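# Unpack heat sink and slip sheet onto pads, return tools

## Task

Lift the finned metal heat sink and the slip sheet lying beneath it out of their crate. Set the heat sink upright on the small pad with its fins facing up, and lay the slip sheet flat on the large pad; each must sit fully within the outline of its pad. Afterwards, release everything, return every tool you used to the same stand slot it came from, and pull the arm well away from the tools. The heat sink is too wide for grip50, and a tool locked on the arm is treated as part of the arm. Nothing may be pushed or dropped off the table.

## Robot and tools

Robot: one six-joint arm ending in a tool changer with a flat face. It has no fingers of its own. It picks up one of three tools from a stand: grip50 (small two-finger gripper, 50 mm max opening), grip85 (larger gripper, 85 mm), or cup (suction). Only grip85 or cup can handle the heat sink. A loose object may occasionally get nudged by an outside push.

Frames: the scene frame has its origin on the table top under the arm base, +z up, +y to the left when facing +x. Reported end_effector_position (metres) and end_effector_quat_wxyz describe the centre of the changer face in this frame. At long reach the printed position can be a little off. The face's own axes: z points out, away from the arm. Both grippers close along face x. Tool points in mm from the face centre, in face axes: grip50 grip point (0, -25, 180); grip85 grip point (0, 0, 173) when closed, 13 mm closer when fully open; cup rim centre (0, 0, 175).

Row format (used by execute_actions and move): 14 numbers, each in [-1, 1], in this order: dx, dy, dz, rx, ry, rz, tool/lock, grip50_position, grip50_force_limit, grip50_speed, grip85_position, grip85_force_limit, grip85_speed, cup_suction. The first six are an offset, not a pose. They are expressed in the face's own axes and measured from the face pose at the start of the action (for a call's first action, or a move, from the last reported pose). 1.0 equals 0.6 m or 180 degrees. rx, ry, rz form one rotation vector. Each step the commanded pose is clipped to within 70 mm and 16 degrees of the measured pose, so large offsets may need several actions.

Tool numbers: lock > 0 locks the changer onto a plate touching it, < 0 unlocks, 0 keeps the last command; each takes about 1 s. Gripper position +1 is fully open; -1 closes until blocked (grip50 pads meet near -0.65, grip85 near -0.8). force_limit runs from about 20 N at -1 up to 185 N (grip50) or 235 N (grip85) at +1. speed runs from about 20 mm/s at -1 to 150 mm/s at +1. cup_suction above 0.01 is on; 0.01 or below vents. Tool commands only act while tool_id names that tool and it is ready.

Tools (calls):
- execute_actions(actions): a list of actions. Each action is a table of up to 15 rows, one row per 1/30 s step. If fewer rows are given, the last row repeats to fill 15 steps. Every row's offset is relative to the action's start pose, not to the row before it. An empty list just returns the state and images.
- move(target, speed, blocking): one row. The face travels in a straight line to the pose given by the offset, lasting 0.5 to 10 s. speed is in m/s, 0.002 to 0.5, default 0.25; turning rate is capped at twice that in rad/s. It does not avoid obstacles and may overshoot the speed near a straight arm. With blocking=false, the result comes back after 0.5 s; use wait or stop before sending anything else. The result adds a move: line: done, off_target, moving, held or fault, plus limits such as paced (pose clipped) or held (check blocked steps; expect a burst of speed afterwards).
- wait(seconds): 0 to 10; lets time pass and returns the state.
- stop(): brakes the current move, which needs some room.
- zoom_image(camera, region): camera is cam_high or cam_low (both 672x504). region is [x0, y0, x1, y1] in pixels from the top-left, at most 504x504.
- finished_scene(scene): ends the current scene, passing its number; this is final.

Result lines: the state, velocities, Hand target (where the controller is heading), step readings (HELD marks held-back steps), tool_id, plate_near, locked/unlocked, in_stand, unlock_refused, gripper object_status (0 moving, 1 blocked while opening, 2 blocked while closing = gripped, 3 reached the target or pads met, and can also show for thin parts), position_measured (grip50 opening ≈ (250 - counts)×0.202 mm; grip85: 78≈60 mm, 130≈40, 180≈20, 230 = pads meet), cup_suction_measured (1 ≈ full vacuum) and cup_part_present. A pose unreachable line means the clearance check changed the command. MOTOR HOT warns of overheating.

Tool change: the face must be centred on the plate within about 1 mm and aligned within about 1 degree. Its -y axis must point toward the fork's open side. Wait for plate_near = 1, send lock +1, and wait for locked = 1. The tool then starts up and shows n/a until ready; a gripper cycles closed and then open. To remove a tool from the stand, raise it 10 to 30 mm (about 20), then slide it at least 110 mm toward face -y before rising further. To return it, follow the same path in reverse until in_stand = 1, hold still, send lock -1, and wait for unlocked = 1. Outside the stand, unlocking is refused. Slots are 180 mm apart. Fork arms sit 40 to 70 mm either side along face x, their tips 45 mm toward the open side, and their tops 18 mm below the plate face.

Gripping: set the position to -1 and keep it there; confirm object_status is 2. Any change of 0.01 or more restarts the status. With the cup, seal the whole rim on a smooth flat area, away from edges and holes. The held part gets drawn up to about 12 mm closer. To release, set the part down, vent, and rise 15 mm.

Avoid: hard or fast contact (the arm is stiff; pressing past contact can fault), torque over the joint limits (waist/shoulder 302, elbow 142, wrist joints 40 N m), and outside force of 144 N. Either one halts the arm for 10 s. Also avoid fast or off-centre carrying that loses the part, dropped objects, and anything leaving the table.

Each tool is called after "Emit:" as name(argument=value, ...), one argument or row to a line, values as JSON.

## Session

Emit:
execute_actions(
  actions=[],
)

Scene clock: 0.00 s.
end_effector_position=(+0.6511, -0.0287, +0.4718) locked=0 unlocked=1 plate_near=0 in_stand=0 unlock_refused=0 tool_id=none grip50_position_measured=n/a grip50_object_status=n/a grip85_position_measured=n/a grip85_object_status=n/a cup_suction_measured=n/a cup_part_present=n/a end_effector_quat_wxyz=(-0.002, +0.723, +0.691, -0.003) end_effector_velocity=(+0.000, +0.000, -0.000) end_effector_angular_velocity=(+0.001, -0.000, +0.000)
Joint positions: [-0.054  0.168  1.621  0.     1.355 -0.053]
Joint velocities: [ 0.     0.    -0.     0.001 -0.    -0.   ]
Hand target: +0.651, -0.029, +0.472; -0.002, +0.723, +0.691, -0.003

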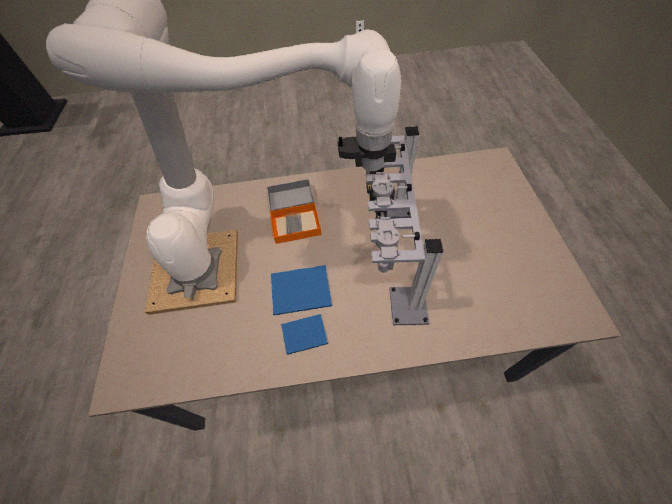

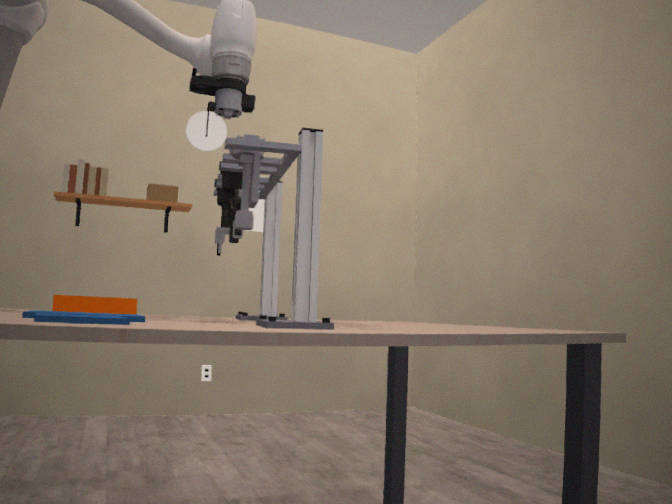

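Emit:
zoom_image(
  camera="cam_high",
  region=[340, 120, 460, 290],
)

Emit:
zoom_image(
  camera="cam_low",
  region=[180, 90, 340, 270],
)

Region (340, 120, 460, 290) of cam_high's 672x504 image, scaled by 2.965, with more detail than that image has; it fills the left 356 columns of this view, and the rest is white.

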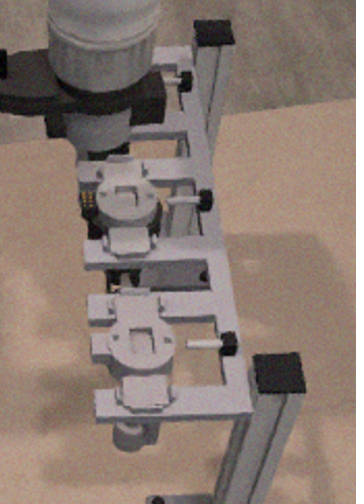

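Region (180, 90, 340, 270) of cam_low's 672x504 image, scaled by 2.800, with more detail than that image has.

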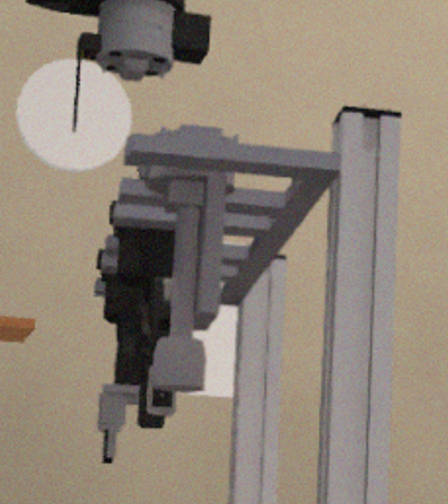

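Emit:
zoom_image(
  camera="cam_high",
  region=[360, 165, 420, 225],
)

Emit:
zoom_image(
  camera="cam_high",
  region=[360, 210, 430, 280],
)

Region (360, 165, 420, 225) of cam_high's 672x504 image, scaled by 8.400, with more detail than that image has.

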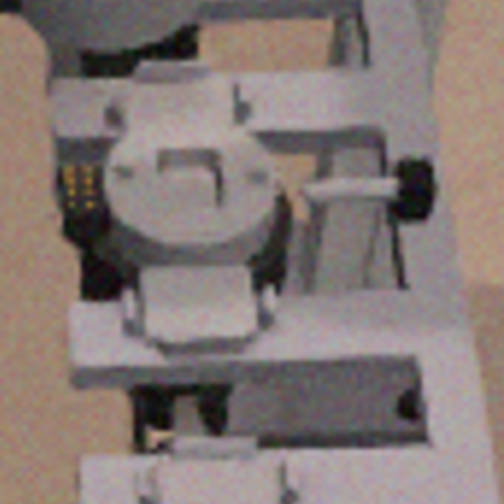

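Region (360, 210, 430, 280) of cam_high's 672x504 image, scaled by 7.200, with more detail than that image has.

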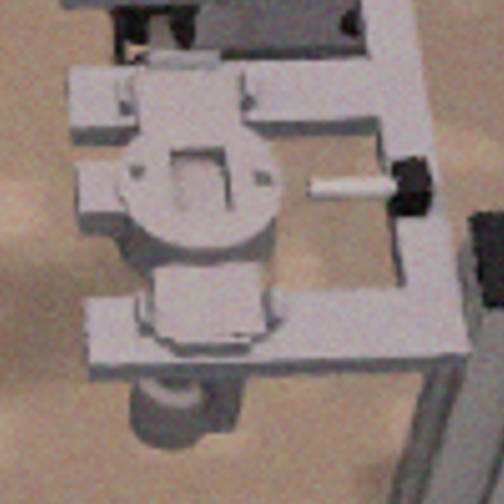

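Emit:
move(
  target=[0.0283,0.0611,0.1592,-0.0024,0,0.0245,0,1,0,0,1,0,0,0],
  speed=0.15,
)

Emit:
zoom_image(
  camera="cam_high",
  region=[360, 165, 420, 225],
)

Emit:
zoom_image(
  camera="cam_low",
  region=[200, 110, 290, 190],
)

Scene clock: 53.43 s.
end_effector_position=(+0.6879, -0.0134, +0.3761) locked=0 unlocked=1 plate_near=0 in_stand=0 unlock_refused=0 tool_id=none grip50_position_measured=n/a grip50_object_status=n/a grip85_position_measured=n/a grip85_object_status=n/a cup_suction_measured=n/a cup_part_present=n/a end_effector_quat_wxyz=(+0.001, +0.749, +0.663, +0.000) end_effector_velocity=(-0.000, +0.000, +0.000) end_effector_angular_velocity=(+0.001, +0.000, -0.001)
Joint positions: [-0.026  0.267  1.675  0.     1.193  0.051]
Joint velocities: [-0.    -0.001  0.001  0.001  0.     0.   ]
Hand target: +0.688, -0.013, +0.376; +0.001, +0.749, +0.663, -0.000
Off the commanded pose: 0.000 m, 0 deg.
move: done

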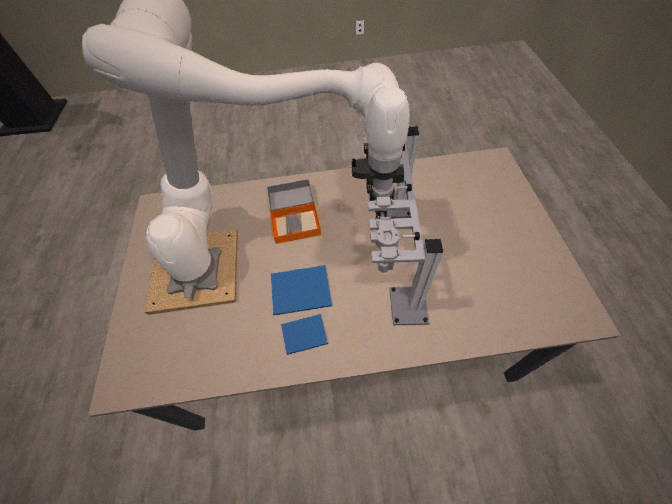

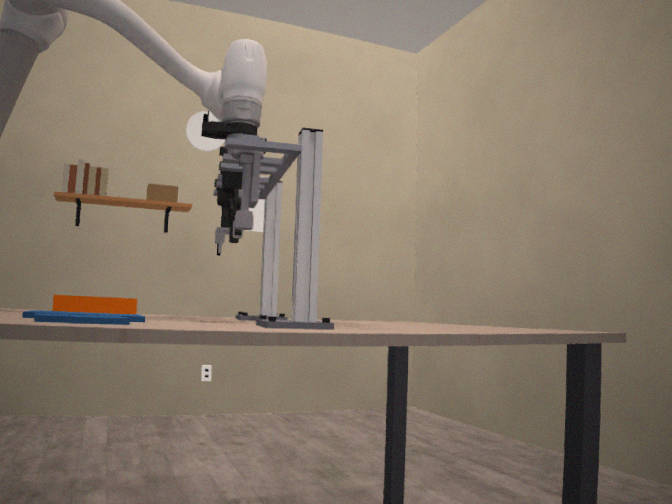

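Region (360, 165, 420, 225) of cam_high's 672x504 image, scaled by 8.400, with more detail than that image has.

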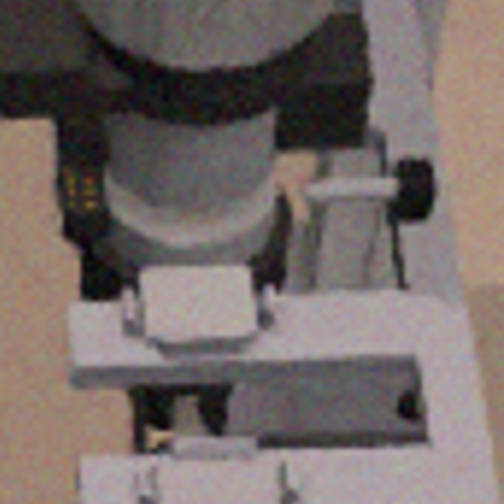

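Region (200, 110, 290, 190) of cam_low's 672x504 image, scaled by 5.600, with more detail than that image has.

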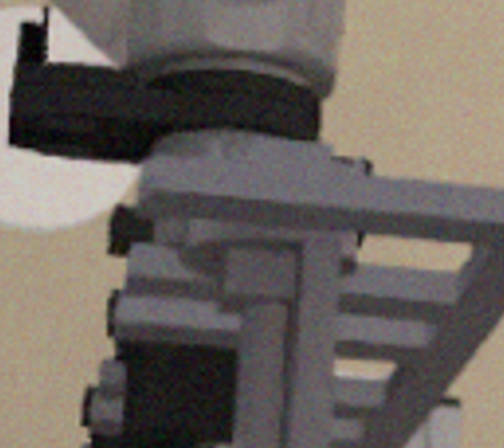

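Emit:
zoom_image(
  camera="cam_high",
  region=[368, 172, 398, 202],
)

Region (368, 172, 398, 202) of cam_high's 672x504 image, scaled by 16.800, with more detail than that image has.

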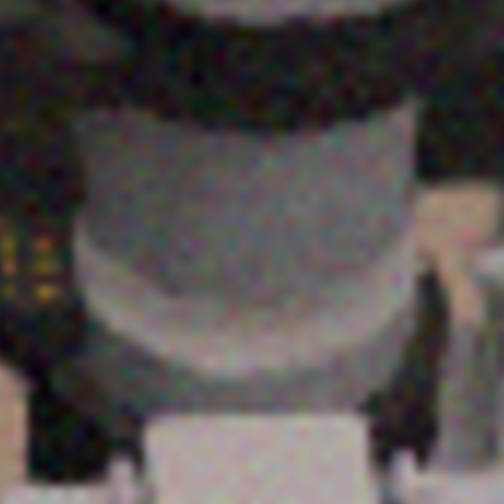

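Emit:
execute_actions(
  actions=[
    [[0.0005,0.0015,0.002,0,0,0,0,1,0,0,1,0,0,0],[0.0005,0.0015,0.004,0,0,0,0,1,0,0,1,0,0,0],[0.0005,0.0015,0.006,0,0,0,0,1,0,0,1,0,0,0],[0.0005,0.0015,0.0075,0,0,0,0,1,0,0,1,0,0,0]],
    [[0,0,0.0013,0,0,0,0,1,0,0,1,0,0,0]],
  ],
)

Emit:
zoom_image(
  camera="cam_high",
  region=[368, 172, 398, 202],
)

Scene clock: 72.20 s.
end_effector_position=(+0.6888, -0.0133, +0.3708) locked=0 unlocked=1 plate_near=0 in_stand=0 unlock_refused=0 tool_id=none grip50_position_measured=n/a grip50_object_status=n/a grip85_position_measured=n/a grip85_object_status=n/a cup_suction_measured=n/a cup_part_present=n/a end_effector_quat_wxyz=(+0.001, +0.749, +0.663, -0.000) end_effector_velocity=(-0.000, -0.000, -0.000) end_effector_angular_velocity=(-0.001, +0.001, +0.001)
Joint positions: [-0.026  0.272  1.679 -0.     1.185  0.052]
Joint velocities: [-0.     0.     0.    -0.001  0.001 -0.001]
Hand target: +0.689, -0.013, +0.371; +0.001, +0.749, +0.663, -0.000
Off the commanded pose: 0.000 m, 0 deg.
Step readings (end_effector_position; steps 1 to 15: 1st action; 16 to 30: 2nd action):
0: (+0.6880, -0.0135, +0.3761)
1: (+0.6880, -0.0135, +0.3761)
2: (+0.6884, -0.0134, +0.3756)
4: (+0.6890, -0.0133, +0.3736)
8: (+0.6889, -0.0133, +0.3717)
15: (+0.6888, -0.0133, +0.3716)
16: (+0.6888, -0.0133, +0.3716)
17: (+0.6889, -0.0133, +0.3713)
19: (+0.6888, -0.0133, +0.3708)
23: (+0.6888, -0.0133, +0.3708)
30: end_effector_position above

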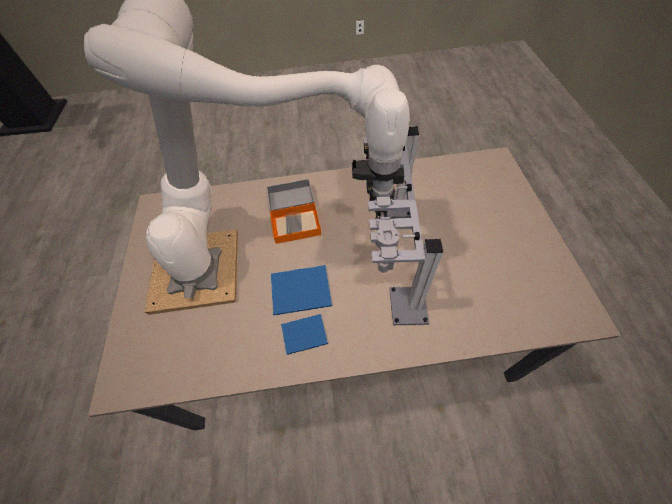

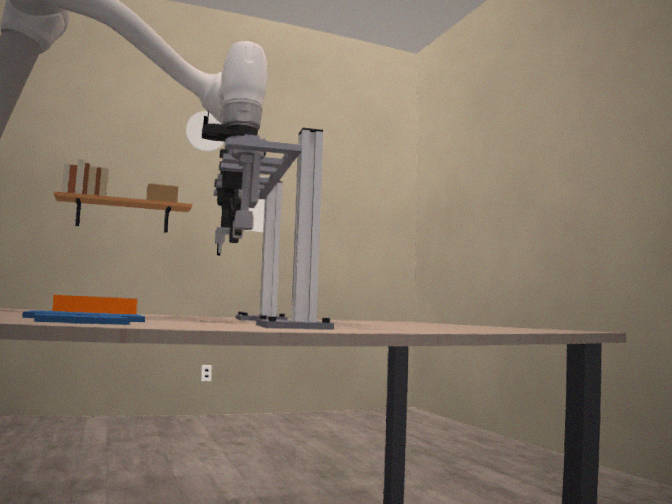

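Region (368, 172, 398, 202) of cam_high's 672x504 image, scaled by 16.800, with more detail than that image has.

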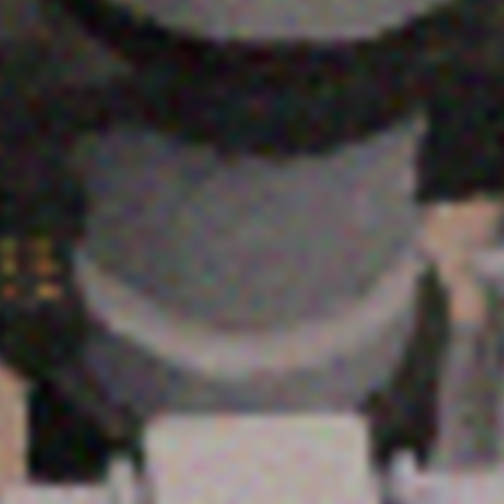

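Emit:
execute_actions(
  actions=[
    [[0,0,0.0013,0,0,0,0,1,0,0,1,0,0,0]],
  ],
)

Scene clock: 75.97 s.
end_effector_position=(+0.6888, -0.0133, +0.3700) locked=0 unlocked=1 plate_near=0 in_stand=0 unlock_refused=0 tool_id=none grip50_position_measured=n/a grip50_object_status=n/a grip85_position_measured=n/a grip85_object_status=n/a cup_suction_measured=n/a cup_part_present=n/a end_effector_quat_wxyz=(+0.001, +0.749, +0.663, -0.000) end_effector_velocity=(-0.001, +0.000, +0.000) end_effector_angular_velocity=(-0.000, -0.000, -0.000)
Joint positions: [-0.026  0.272  1.68  -0.     1.183  0.052]
Joint velocities: [ 0.    -0.001  0.001 -0.    -0.     0.001]
Hand target: +0.689, -0.013, +0.370; +0.001, +0.749, +0.663, -0.000
Off the commanded pose: 0.000 m, 0 deg.
Step readings (end_effector_position):
0: (+0.6888, -0.0133, +0.3708)
1: (+0.6888, -0.0133, +0.3708)
2: (+0.6889, -0.0133, +0.3705)
4: (+0.6888, -0.0133, +0.3700)
8: (+0.6888, -0.0133, +0.3700)
15: end_effector_position above

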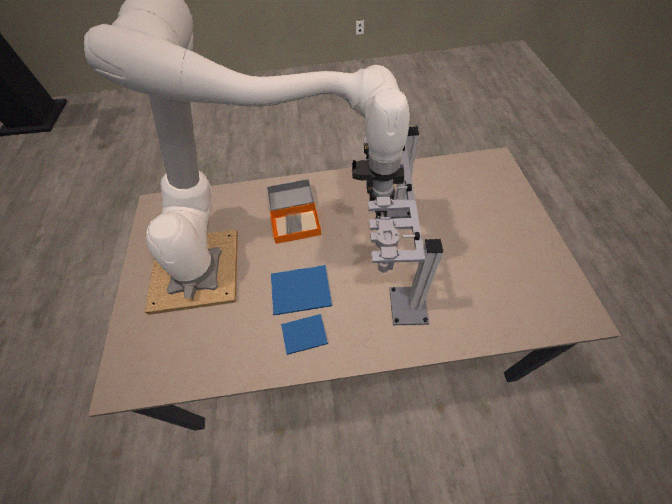

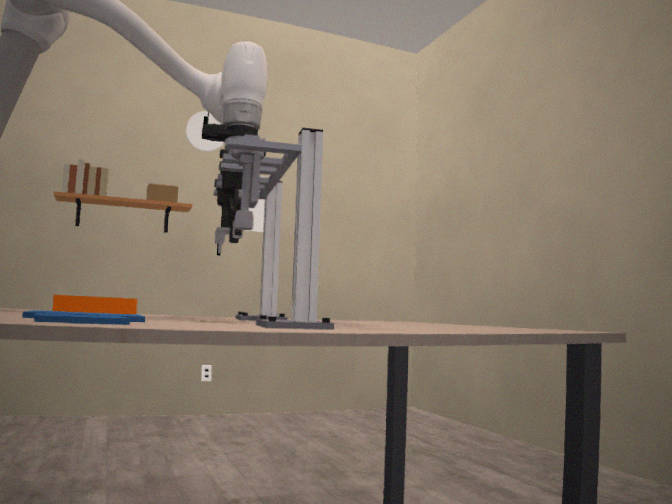

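Emit:
execute_actions(
  actions=[
    [[0,0,0.0013,0,0,0,0,1,0,0,1,0,0,0]],
  ],
)

Scene clock: 80.47 s.
end_effector_position=(+0.6888, -0.0133, +0.3693) locked=0 unlocked=1 plate_near=0 in_stand=0 unlock_refused=0 tool_id=none grip50_position_measured=n/a grip50_object_status=n/a grip85_position_measured=n/a grip85_object_status=n/a cup_suction_measured=n/a cup_part_present=n/a end_effector_quat_wxyz=(+0.001, +0.749, +0.663, -0.000) end_effector_velocity=(-0.000, +0.000, +0.000) end_effector_angular_velocity=(-0.000, +0.000, +0.001)
Joint positions: [-0.026  0.273  1.681 -0.     1.182  0.052]
Joint velocities: [ 0. -0.  0. -0.  0. -0.]
Hand target: +0.689, -0.013, +0.369; +0.001, +0.749, +0.663, -0.000
Off the commanded pose: 0.000 m, 0 deg.
Step readings (end_effector_position):
0: (+0.6888, -0.0133, +0.3700)
1: (+0.6888, -0.0133, +0.3700)
2: (+0.6889, -0.0133, +0.3697)
4: (+0.6888, -0.0133, +0.3693)
8: (+0.6888, -0.0133, +0.3693)
15: end_effector_position above

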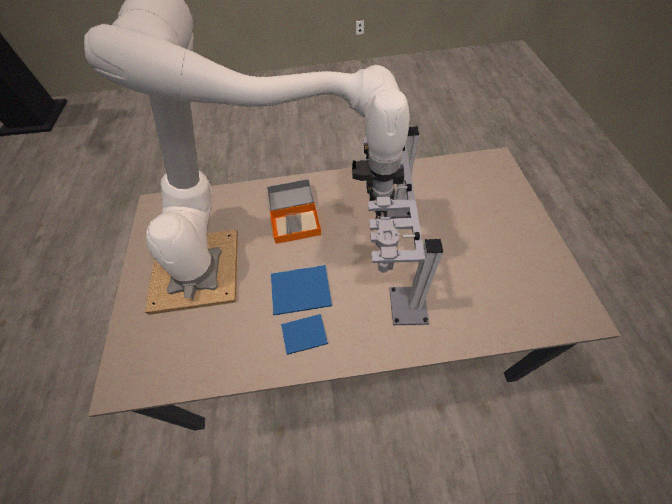

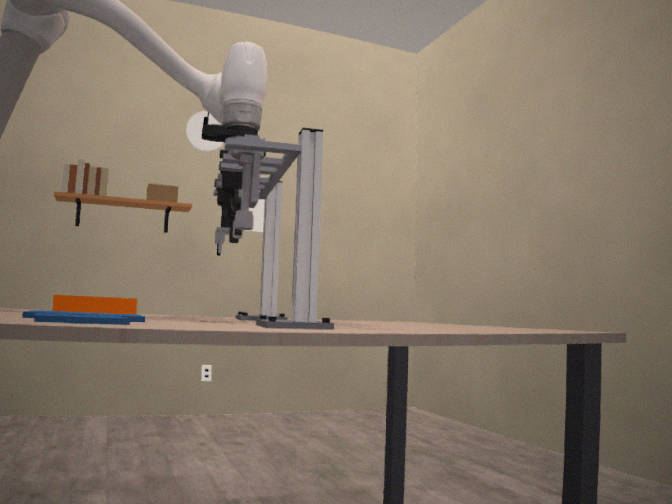

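Emit:
execute_actions(
  actions=[
    [[0,0,0.0018,0,0,0,0,1,0,0,1,0,0,0]],
  ],
)

Scene clock: 82.80 s.
end_effector_position=(+0.6888, -0.0133, +0.3682) locked=0 unlocked=1 plate_near=0 in_stand=0 unlock_refused=0 tool_id=none grip50_position_measured=n/a grip50_object_status=n/a grip85_position_measured=n/a grip85_object_status=n/a cup_suction_measured=n/a cup_part_present=n/a end_effector_quat_wxyz=(+0.001, +0.749, +0.663, -0.000) end_effector_velocity=(-0.000, -0.000, -0.001) end_effector_angular_velocity=(+0.000, +0.001, -0.001)
Joint positions: [-0.026  0.274  1.682 -0.     1.18   0.052]
Joint velocities: [-0.     0.     0.001  0.    -0.     0.001]
Hand target: +0.689, -0.013, +0.368; +0.001, +0.749, +0.663, -0.000
Off the commanded pose: 0.000 m, 0 deg.
Step readings (end_effector_position):
0: (+0.6888, -0.0133, +0.3693)
1: (+0.6888, -0.0133, +0.3692)
2: (+0.6889, -0.0133, +0.3688)
4: (+0.6888, -0.0133, +0.3682)
8: (+0.6889, -0.0133, +0.3682)
15: end_effector_position above

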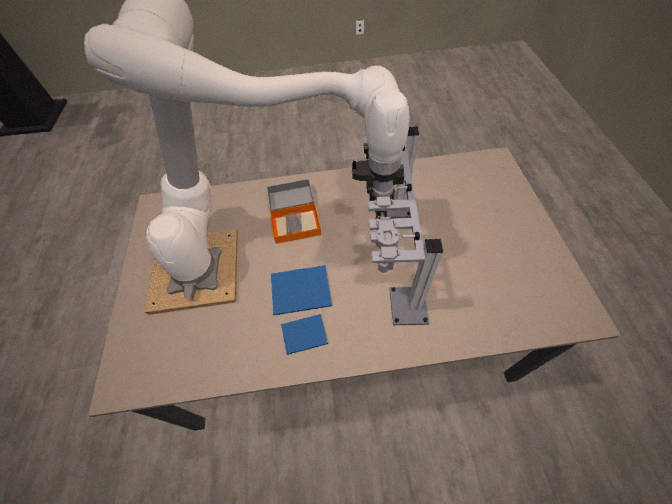

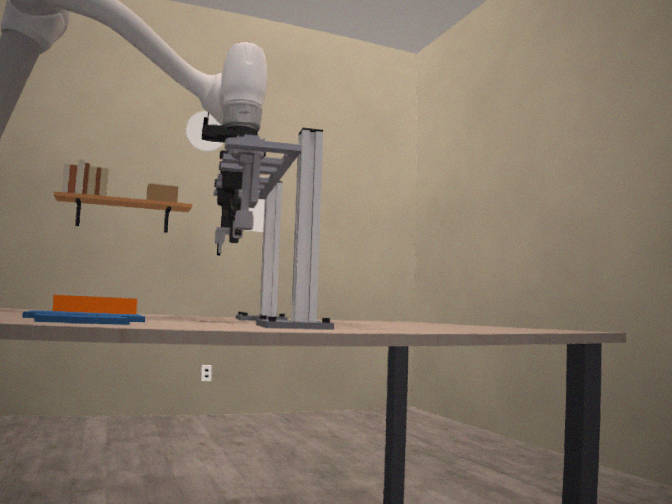

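Emit:
execute_actions(
  actions=[
    [[0,0,0.0013,0,0,0,0,1,0,0,1,0,0,0],[0,0,0.0022,0,0,0,0,1,0,0,1,0,0,0]],
  ],
)

Scene clock: 84.67 s.
end_effector_position=(+0.6888, -0.0133, +0.3669) locked=0 unlocked=1 plate_near=0 in_stand=0 unlock_refused=0 tool_id=none grip50_position_measured=n/a grip50_object_status=n/a grip85_position_measured=n/a grip85_object_status=n/a cup_suction_measured=n/a cup_part_present=n/a end_effector_quat_wxyz=(+0.001, +0.749, +0.663, -0.000) end_effector_velocity=(-0.000, -0.000, -0.000) end_effector_angular_velocity=(-0.000, +0.000, +0.001)
Joint positions: [-0.026  0.274  1.684 -0.     1.178  0.052]
Joint velocities: [-0.    -0.     0.001 -0.    -0.    -0.001]
Hand target: +0.689, -0.013, +0.367; +0.001, +0.749, +0.663, -0.000
Off the commanded pose: 0.000 m, 0 deg.
Step readings (end_effector_position):
0: (+0.6888, -0.0133, +0.3682)
1: (+0.6888, -0.0133, +0.3682)
2: (+0.6889, -0.0133, +0.3678)
4: (+0.6888, -0.0133, +0.3669)
8: (+0.6888, -0.0133, +0.3669)
15: end_effector_position above

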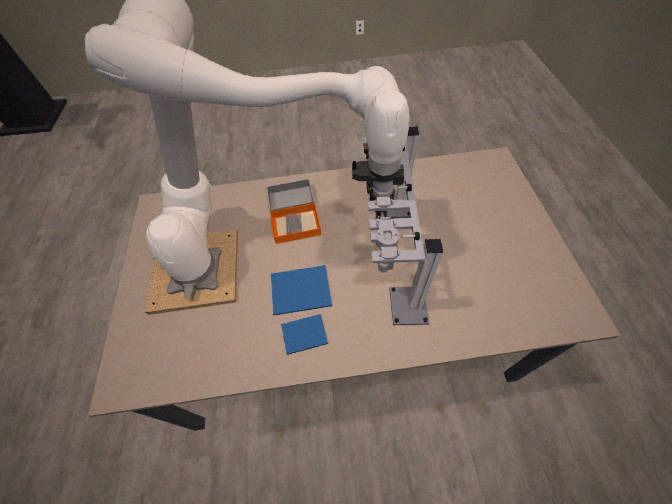

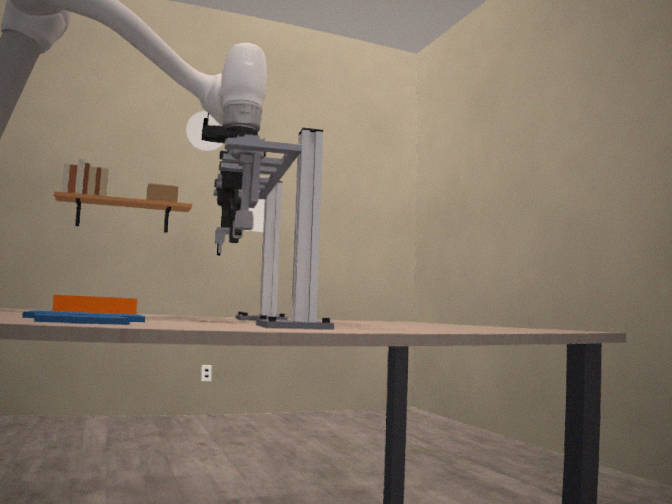

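Free. Down to ~0.363.

Emit:
execute_actions(
  actions=[
    [[0,0,0.0013,0,0,0,0,1,0,0,1,0,0,0],[0,0,0.0026,0,0,0,0,1,0,0,1,0,0,0],[0,0,0.0039,0,0,0,0,1,0,0,1,0,0,0],[0,0,0.0052,0,0,0,0,1,0,0,1,0,0,0],[0,0,0.0063,0,0,0,0,1,0,0,1,0,0,0]],
  ],
)

Scene clock: 87.93 s.
end_effector_position=(+0.6889, -0.0133, +0.3631) locked=0 unlocked=1 plate_near=0 in_stand=1 unlock_refused=0 tool_id=none grip50_position_measured=n/a grip50_object_status=n/a grip85_position_measured=n/a grip85_object_status=n/a cup_suction_measured=n/a cup_part_present=n/a end_effector_quat_wxyz=(+0.001, +0.749, +0.663, -0.000) end_effector_velocity=(-0.000, -0.000, -0.000) end_effector_angular_velocity=(-0.000, +0.001, +0.001)
Joint positions: [-0.026  0.277  1.688 -0.     1.171  0.052]
Joint velocities: [-0.  0. -0. -0.  0. -0.]
Hand target: +0.689, -0.013, +0.363; +0.001, +0.749, +0.663, -0.000
Off the commanded pose: 0.000 m, 0 deg.
Step readings (end_effector_position):
0: (+0.6889, -0.0133, +0.3669)
1: (+0.6889, -0.0133, +0.3668)
2: (+0.6889, -0.0133, +0.3665)
4: (+0.6888, -0.0133, +0.3650)
8: (+0.6889, -0.0133, +0.3631)
15: end_effector_position above

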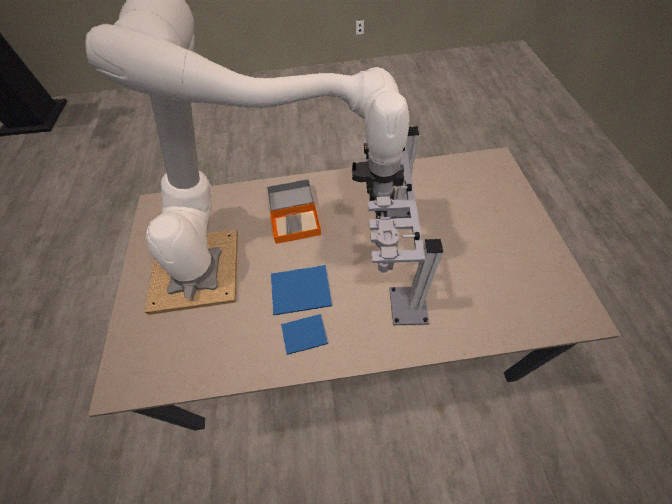

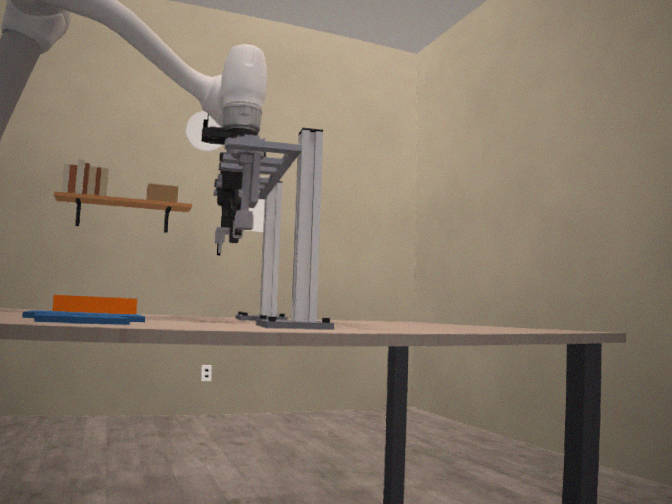

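Emit:
execute_actions(
  actions=[
    [[0,0,0.001,0,0,0,0,1,0,0,1,0,0,0],[0,0,0.002,0,0,0,0,1,0,0,1,0,0,0],[0,0,0.003,0,0,0,0,1,0,0,1,0,0,0],[0,0,0.0039,0,0,0,0,1,0,0,1,0,0,0]],
  ],
)

Scene clock: 90.47 s.
end_effector_position=(+0.6889, -0.0133, +0.3607) locked=0 unlocked=1 plate_near=1 in_stand=1 unlock_refused=0 tool_id=none grip50_position_measured=n/a grip50_object_status=n/a grip85_position_measured=n/a grip85_object_status=n/a cup_suction_measured=n/a cup_part_present=n/a end_effector_quat_wxyz=(+0.001, +0.749, +0.663, -0.000) end_effector_velocity=(-0.000, -0.000, -0.001) end_effector_angular_velocity=(-0.000, +0.002, +0.001)
Joint positions: [-0.026  0.278  1.691 -0.     1.167  0.052]
Joint velocities: [-0.     0.001  0.    -0.001  0.001 -0.001]
Hand target: +0.689, -0.013, +0.361; +0.001, +0.749, +0.663, -0.000
Off the commanded pose: 0.000 m, 0 deg.
Step readings (end_effector_position):
0: (+0.6889, -0.0133, +0.3631)
1: (+0.6889, -0.0133, +0.3631)
2: (+0.6889, -0.0133, +0.3628)
4: (+0.6889, -0.0133, +0.3617)
8: (+0.6889, -0.0133, +0.3607)
15: end_effector_position above

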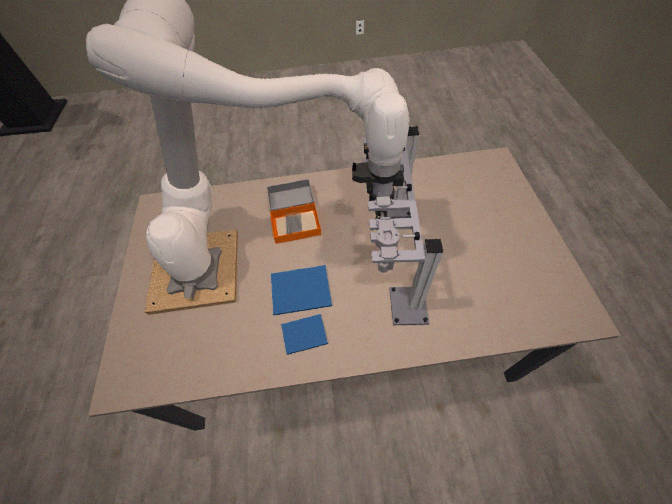

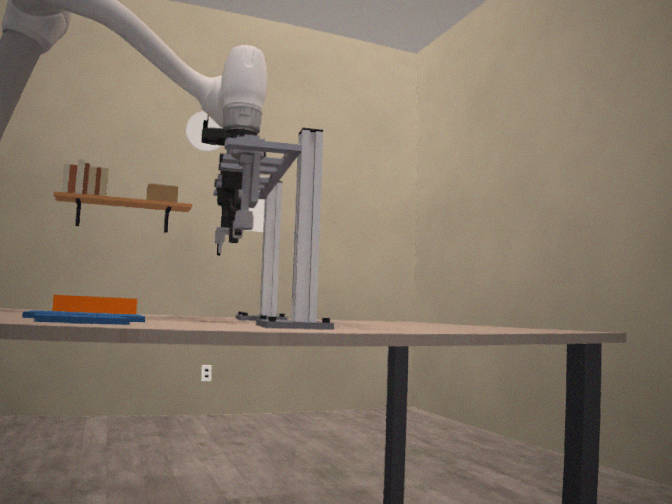

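Emit:
execute_actions(
  actions=[
    [[0,0,0,0,0,0,1,1,0,0,1,-0.5,0.5,0]],
  ],
)

Emit:
zoom_image(
  camera="cam_high",
  region=[260, 175, 335, 250],
)

Emit:
zoom_image(
  camera="cam_high",
  region=[260, 258, 360, 362],
)

Scene clock: 94.97 s.
end_effector_position=(+0.6889, -0.0133, +0.3607) locked=0 unlocked=0 plate_near=1 in_stand=1 unlock_refused=0 tool_id=none grip50_position_measured=n/a grip50_object_status=n/a grip85_position_measured=n/a grip85_object_status=n/a cup_suction_measured=n/a cup_part_present=n/a end_effector_quat_wxyz=(+0.001, +0.749, +0.663, -0.000) end_effector_velocity=(+0.000, -0.000, +0.000) end_effector_angular_velocity=(-0.001, -0.001, -0.000)
Joint positions: [-0.026  0.278  1.691 -0.     1.167  0.052]
Joint velocities: [-0.    -0.    -0.    -0.001 -0.001  0.   ]
Hand target: +0.689, -0.013, +0.361; +0.001, +0.749, +0.663, -0.000
Off the commanded pose: 0.000 m, 0 deg.
Step readings (end_effector_position):
0: (+0.6889, -0.0133, +0.3607)
1: (+0.6889, -0.0133, +0.3607)
2: (+0.6889, -0.0133, +0.3607)
4: (+0.6889, -0.0133, +0.3607)
8: (+0.6889, -0.0133, +0.3607)
15: end_effector_position above

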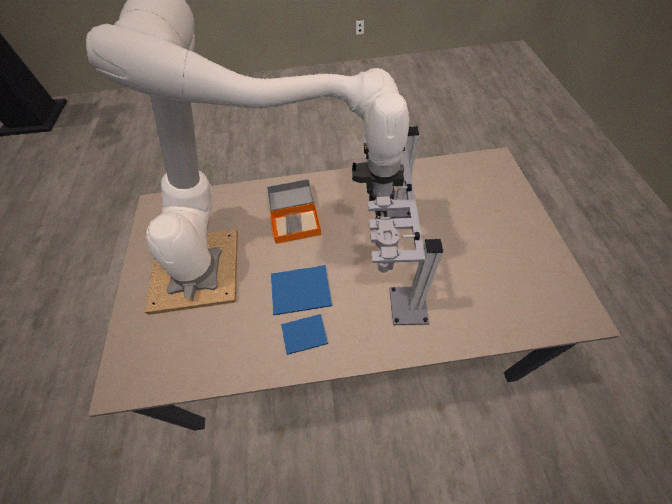

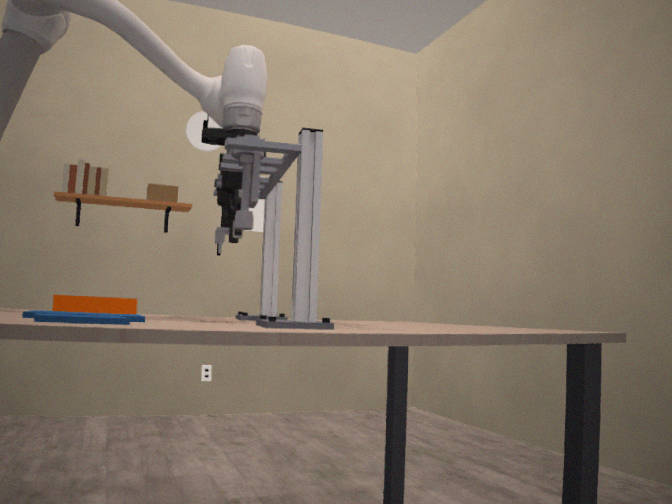

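Region (260, 175, 335, 250) of cam_high's 672x504 image, scaled by 6.720, with more detail than that image has.

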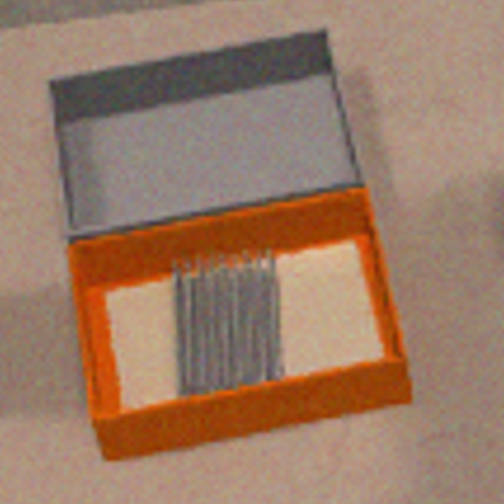

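Region (260, 258, 360, 362) of cam_high's 672x504 image, scaled by 4.846, with more detail than that image has; it fills the left 485 columns of this view, and the rest is white.

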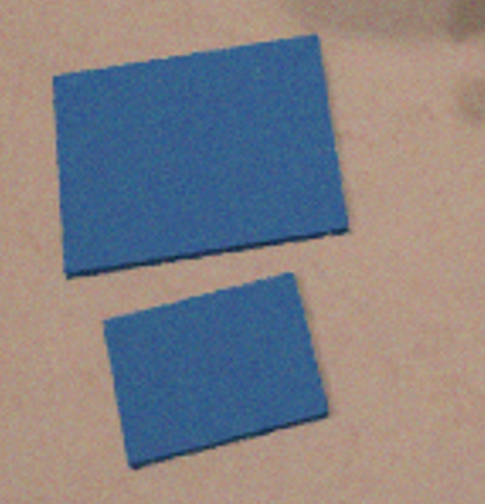

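Emit:
zoom_image(
  camera="cam_high",
  region=[275, 202, 315, 242],
)

Region (275, 202, 315, 242) of cam_high's 672x504 image, scaled by 12.600, with more detail than that image has.

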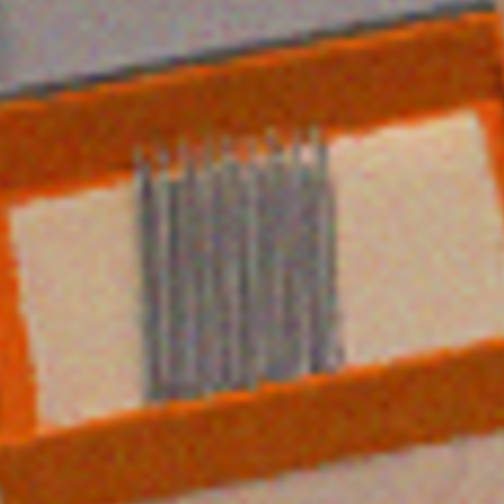

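Emit:
move(
  target=[0,0,-0.0333,0,0,0,0,1,0,0,0.9,-0.5,0.5,0],
  speed=0.06,
)

Scene clock: 155.00 s.
end_effector_position=(+0.6888, -0.0133, +0.3807) locked=1 unlocked=0 plate_near=1 in_stand=0 unlock_refused=0 tool_id=grip85 grip50_position_measured=n/a grip50_object_status=n/a grip85_position_measured=16 grip85_object_status=3 cup_suction_measured=n/a cup_part_present=n/a end_effector_quat_wxyz=(+0.001, +0.749, +0.663, -0.000) end_effector_velocity=(+0.000, -0.000, +0.000) end_effector_angular_velocity=(-0.000, +0.000, +0.001)
Joint positions: [-0.026  0.266  1.668 -0.     1.202  0.052]
Joint velocities: [-0.     0.    -0.    -0.     0.    -0.001]
Hand target: +0.689, -0.013, +0.381; +0.001, +0.749, +0.663, -0.000
Off the commanded pose: 0.000 m, 0 deg.
move: done

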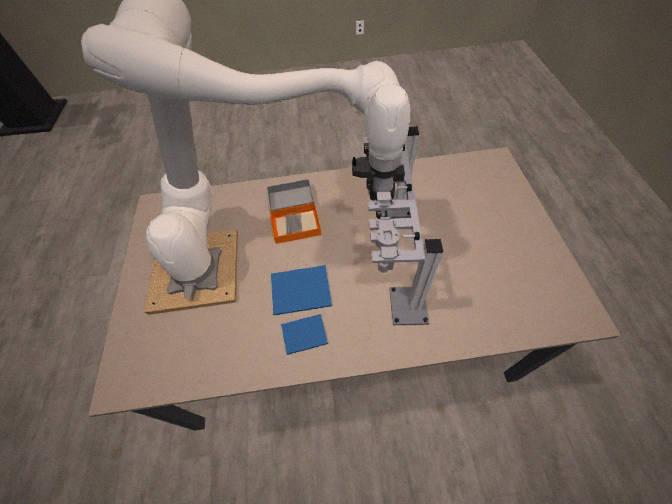

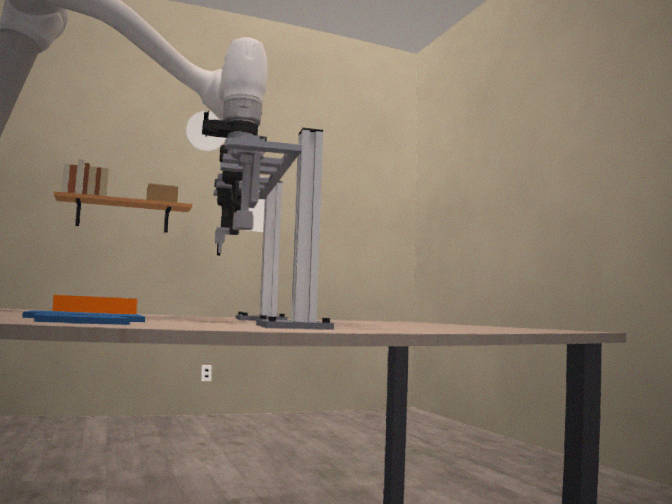

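Emit:
move(
  target=[0,-0.2,0,0,0,0,0,1,0,0,0.9,-0.5,0.5,0],
  speed=0.18,
)

Emit:
move(
  target=[0.2192,-0.333,0.2345,0,0,0.4667,0,1,0,0,0.9,-0.5,0.5,0],
  speed=0.5,
)

Emit:
zoom_image(
  camera="cam_high",
  region=[255, 170, 335, 250],
)

Emit:
zoom_image(
  camera="cam_low",
  region=[30, 210, 160, 330],
)

Scene clock: 159.93 s.
end_effector_position=(+0.5697, +0.0013, +0.3803) locked=1 unlocked=0 plate_near=1 in_stand=0 unlock_refused=0 tool_id=grip85 grip50_position_measured=n/a grip50_object_status=n/a grip85_position_measured=16 grip85_object_status=3 cup_suction_measured=n/a cup_part_present=n/a end_effector_quat_wxyz=(+0.001, +0.749, +0.663, +0.000) end_effector_velocity=(-0.000, +0.000, -0.001) end_effector_angular_velocity=(+0.001, +0.000, -0.000)
Joint positions: [-0.015  0.084  1.89  -0.     1.162  0.063]
Joint velocities: [ 0.     0.     0.001  0.001 -0.001  0.   ]
Hand target: +0.570, +0.001, +0.380; +0.001, +0.749, +0.663, -0.000
Off the commanded pose: 0.000 m, 0 deg.
move: done

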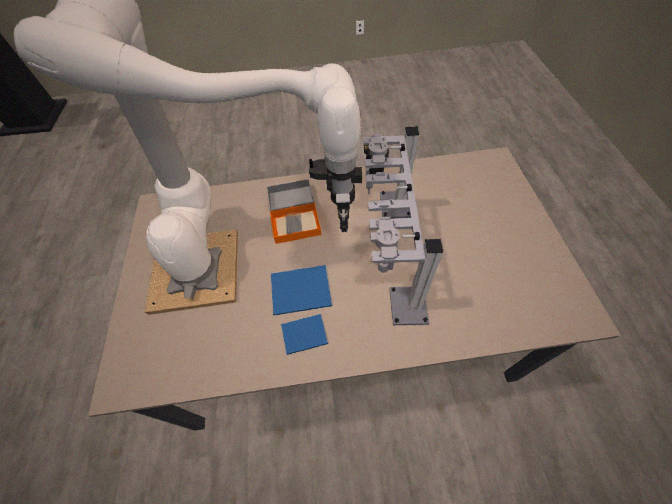

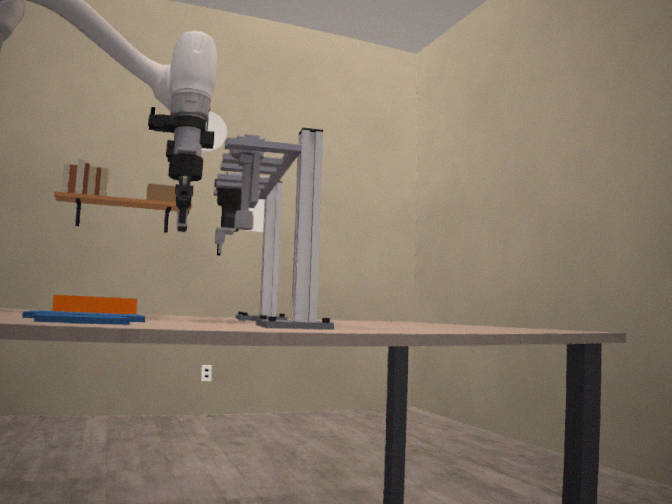

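Scene clock: 161.90 s.
end_effector_position=(+0.3877, +0.1557, +0.2391) locked=1 unlocked=0 plate_near=1 in_stand=0 unlock_refused=0 tool_id=grip85 grip50_position_measured=n/a grip50_object_status=n/a grip85_position_measured=16 grip85_object_status=3 cup_suction_measured=n/a cup_part_present=n/a end_effector_quat_wxyz=(+0.001, +1.000, -0.009, +0.001) end_effector_velocity=(-0.001, +0.000, -0.000) end_effector_angular_velocity=(+0.000, +0.002, -0.001)
Joint positions: [ 0.345 -0.017  2.295 -0.003  0.858  1.891]
Joint velocities: [0.    0.    0.001 0.001 0.001 0.   ]
Hand target: +0.388, +0.156, +0.239; +0.001, +1.000, -0.009, +0.001
Off the commanded pose: 0.000 m, 0 deg.
move: done

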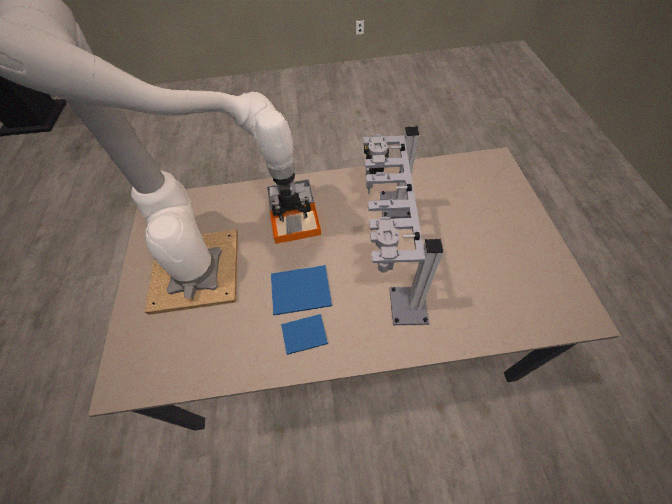

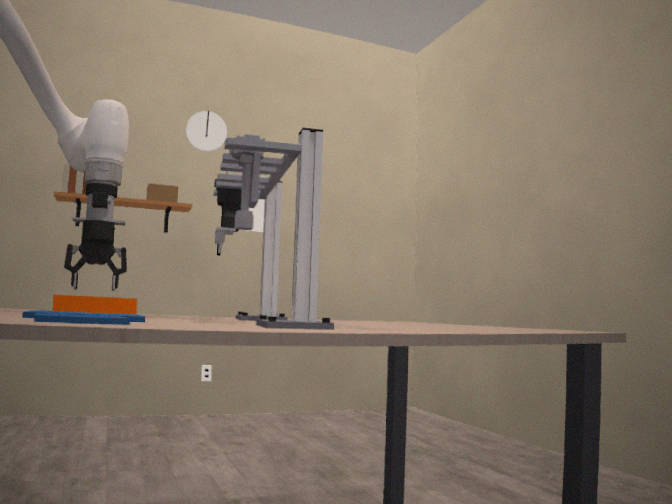

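Region (255, 170, 335, 250) of cam_high's 672x504 image, scaled by 6.300, with more detail than that image has.

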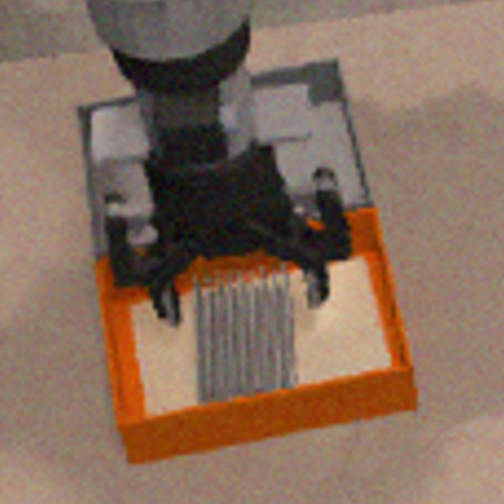

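Region (30, 210, 160, 330) of cam_low's 672x504 image, scaled by 3.877, with more detail than that image has; it fills the top 465 rows of this view, and the rest is white.

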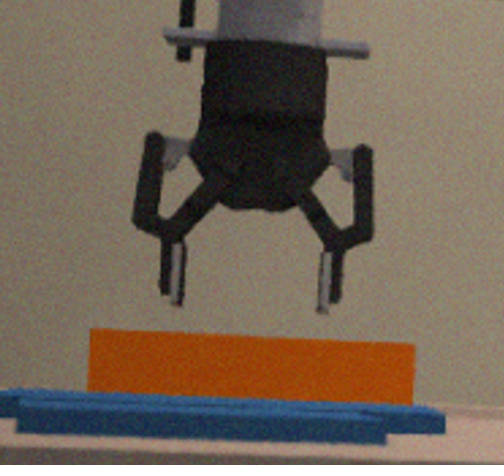

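Emit:
move(
  target=[-0.0042,0,0.0675,0,0,0,0,1,0,0,0.9,-0.5,0.5,0],
  speed=0.08,
)

Emit:
zoom_image(
  camera="cam_high",
  region=[265, 190, 325, 250],
)

Scene clock: 172.47 s.
end_effector_position=(+0.3853, +0.1557, +0.1986) locked=1 unlocked=0 plate_near=1 in_stand=0 unlock_refused=0 tool_id=grip85 grip50_position_measured=n/a grip50_object_status=n/a grip85_position_measured=16 grip85_object_status=3 cup_suction_measured=n/a cup_part_present=n/a end_effector_quat_wxyz=(+0.001, +1.000, -0.009, +0.001) end_effector_velocity=(+0.000, +0.000, -0.000) end_effector_angular_velocity=(+0.001, -0.001, +0.000)
Joint positions: [ 0.347  0.041  2.336 -0.004  0.76   1.893]
Joint velocities: [ 0.     0.    -0.     0.    -0.001 -0.   ]
Hand target: +0.385, +0.156, +0.199; +0.001, +1.000, -0.009, +0.001
Off the commanded pose: 0.000 m, 0 deg.
move: done

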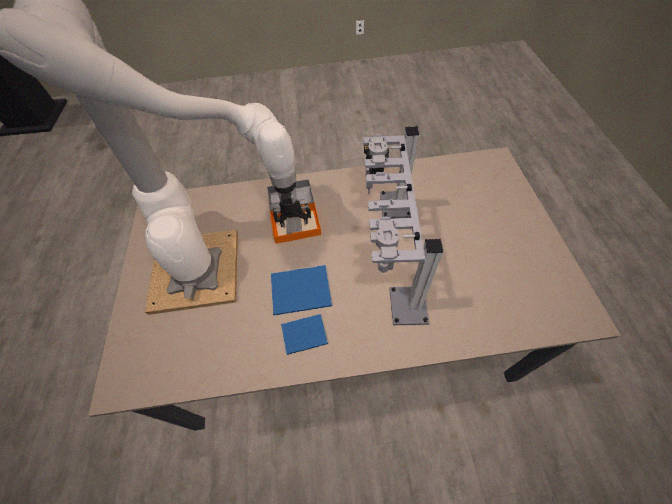

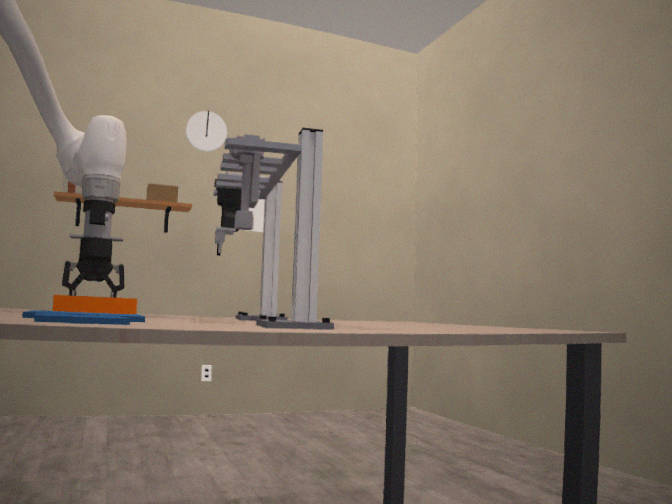

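Region (265, 190, 325, 250) of cam_high's 672x504 image, scaled by 8.400, with more detail than that image has.

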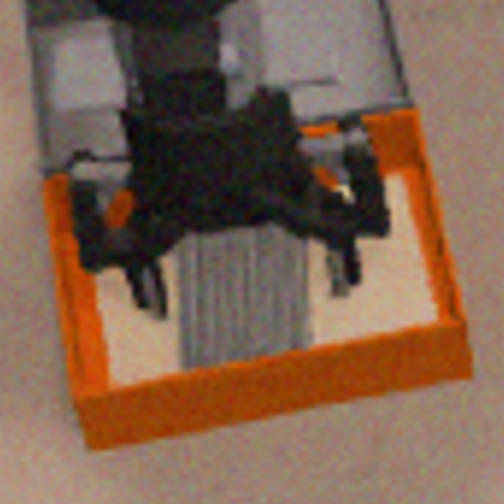

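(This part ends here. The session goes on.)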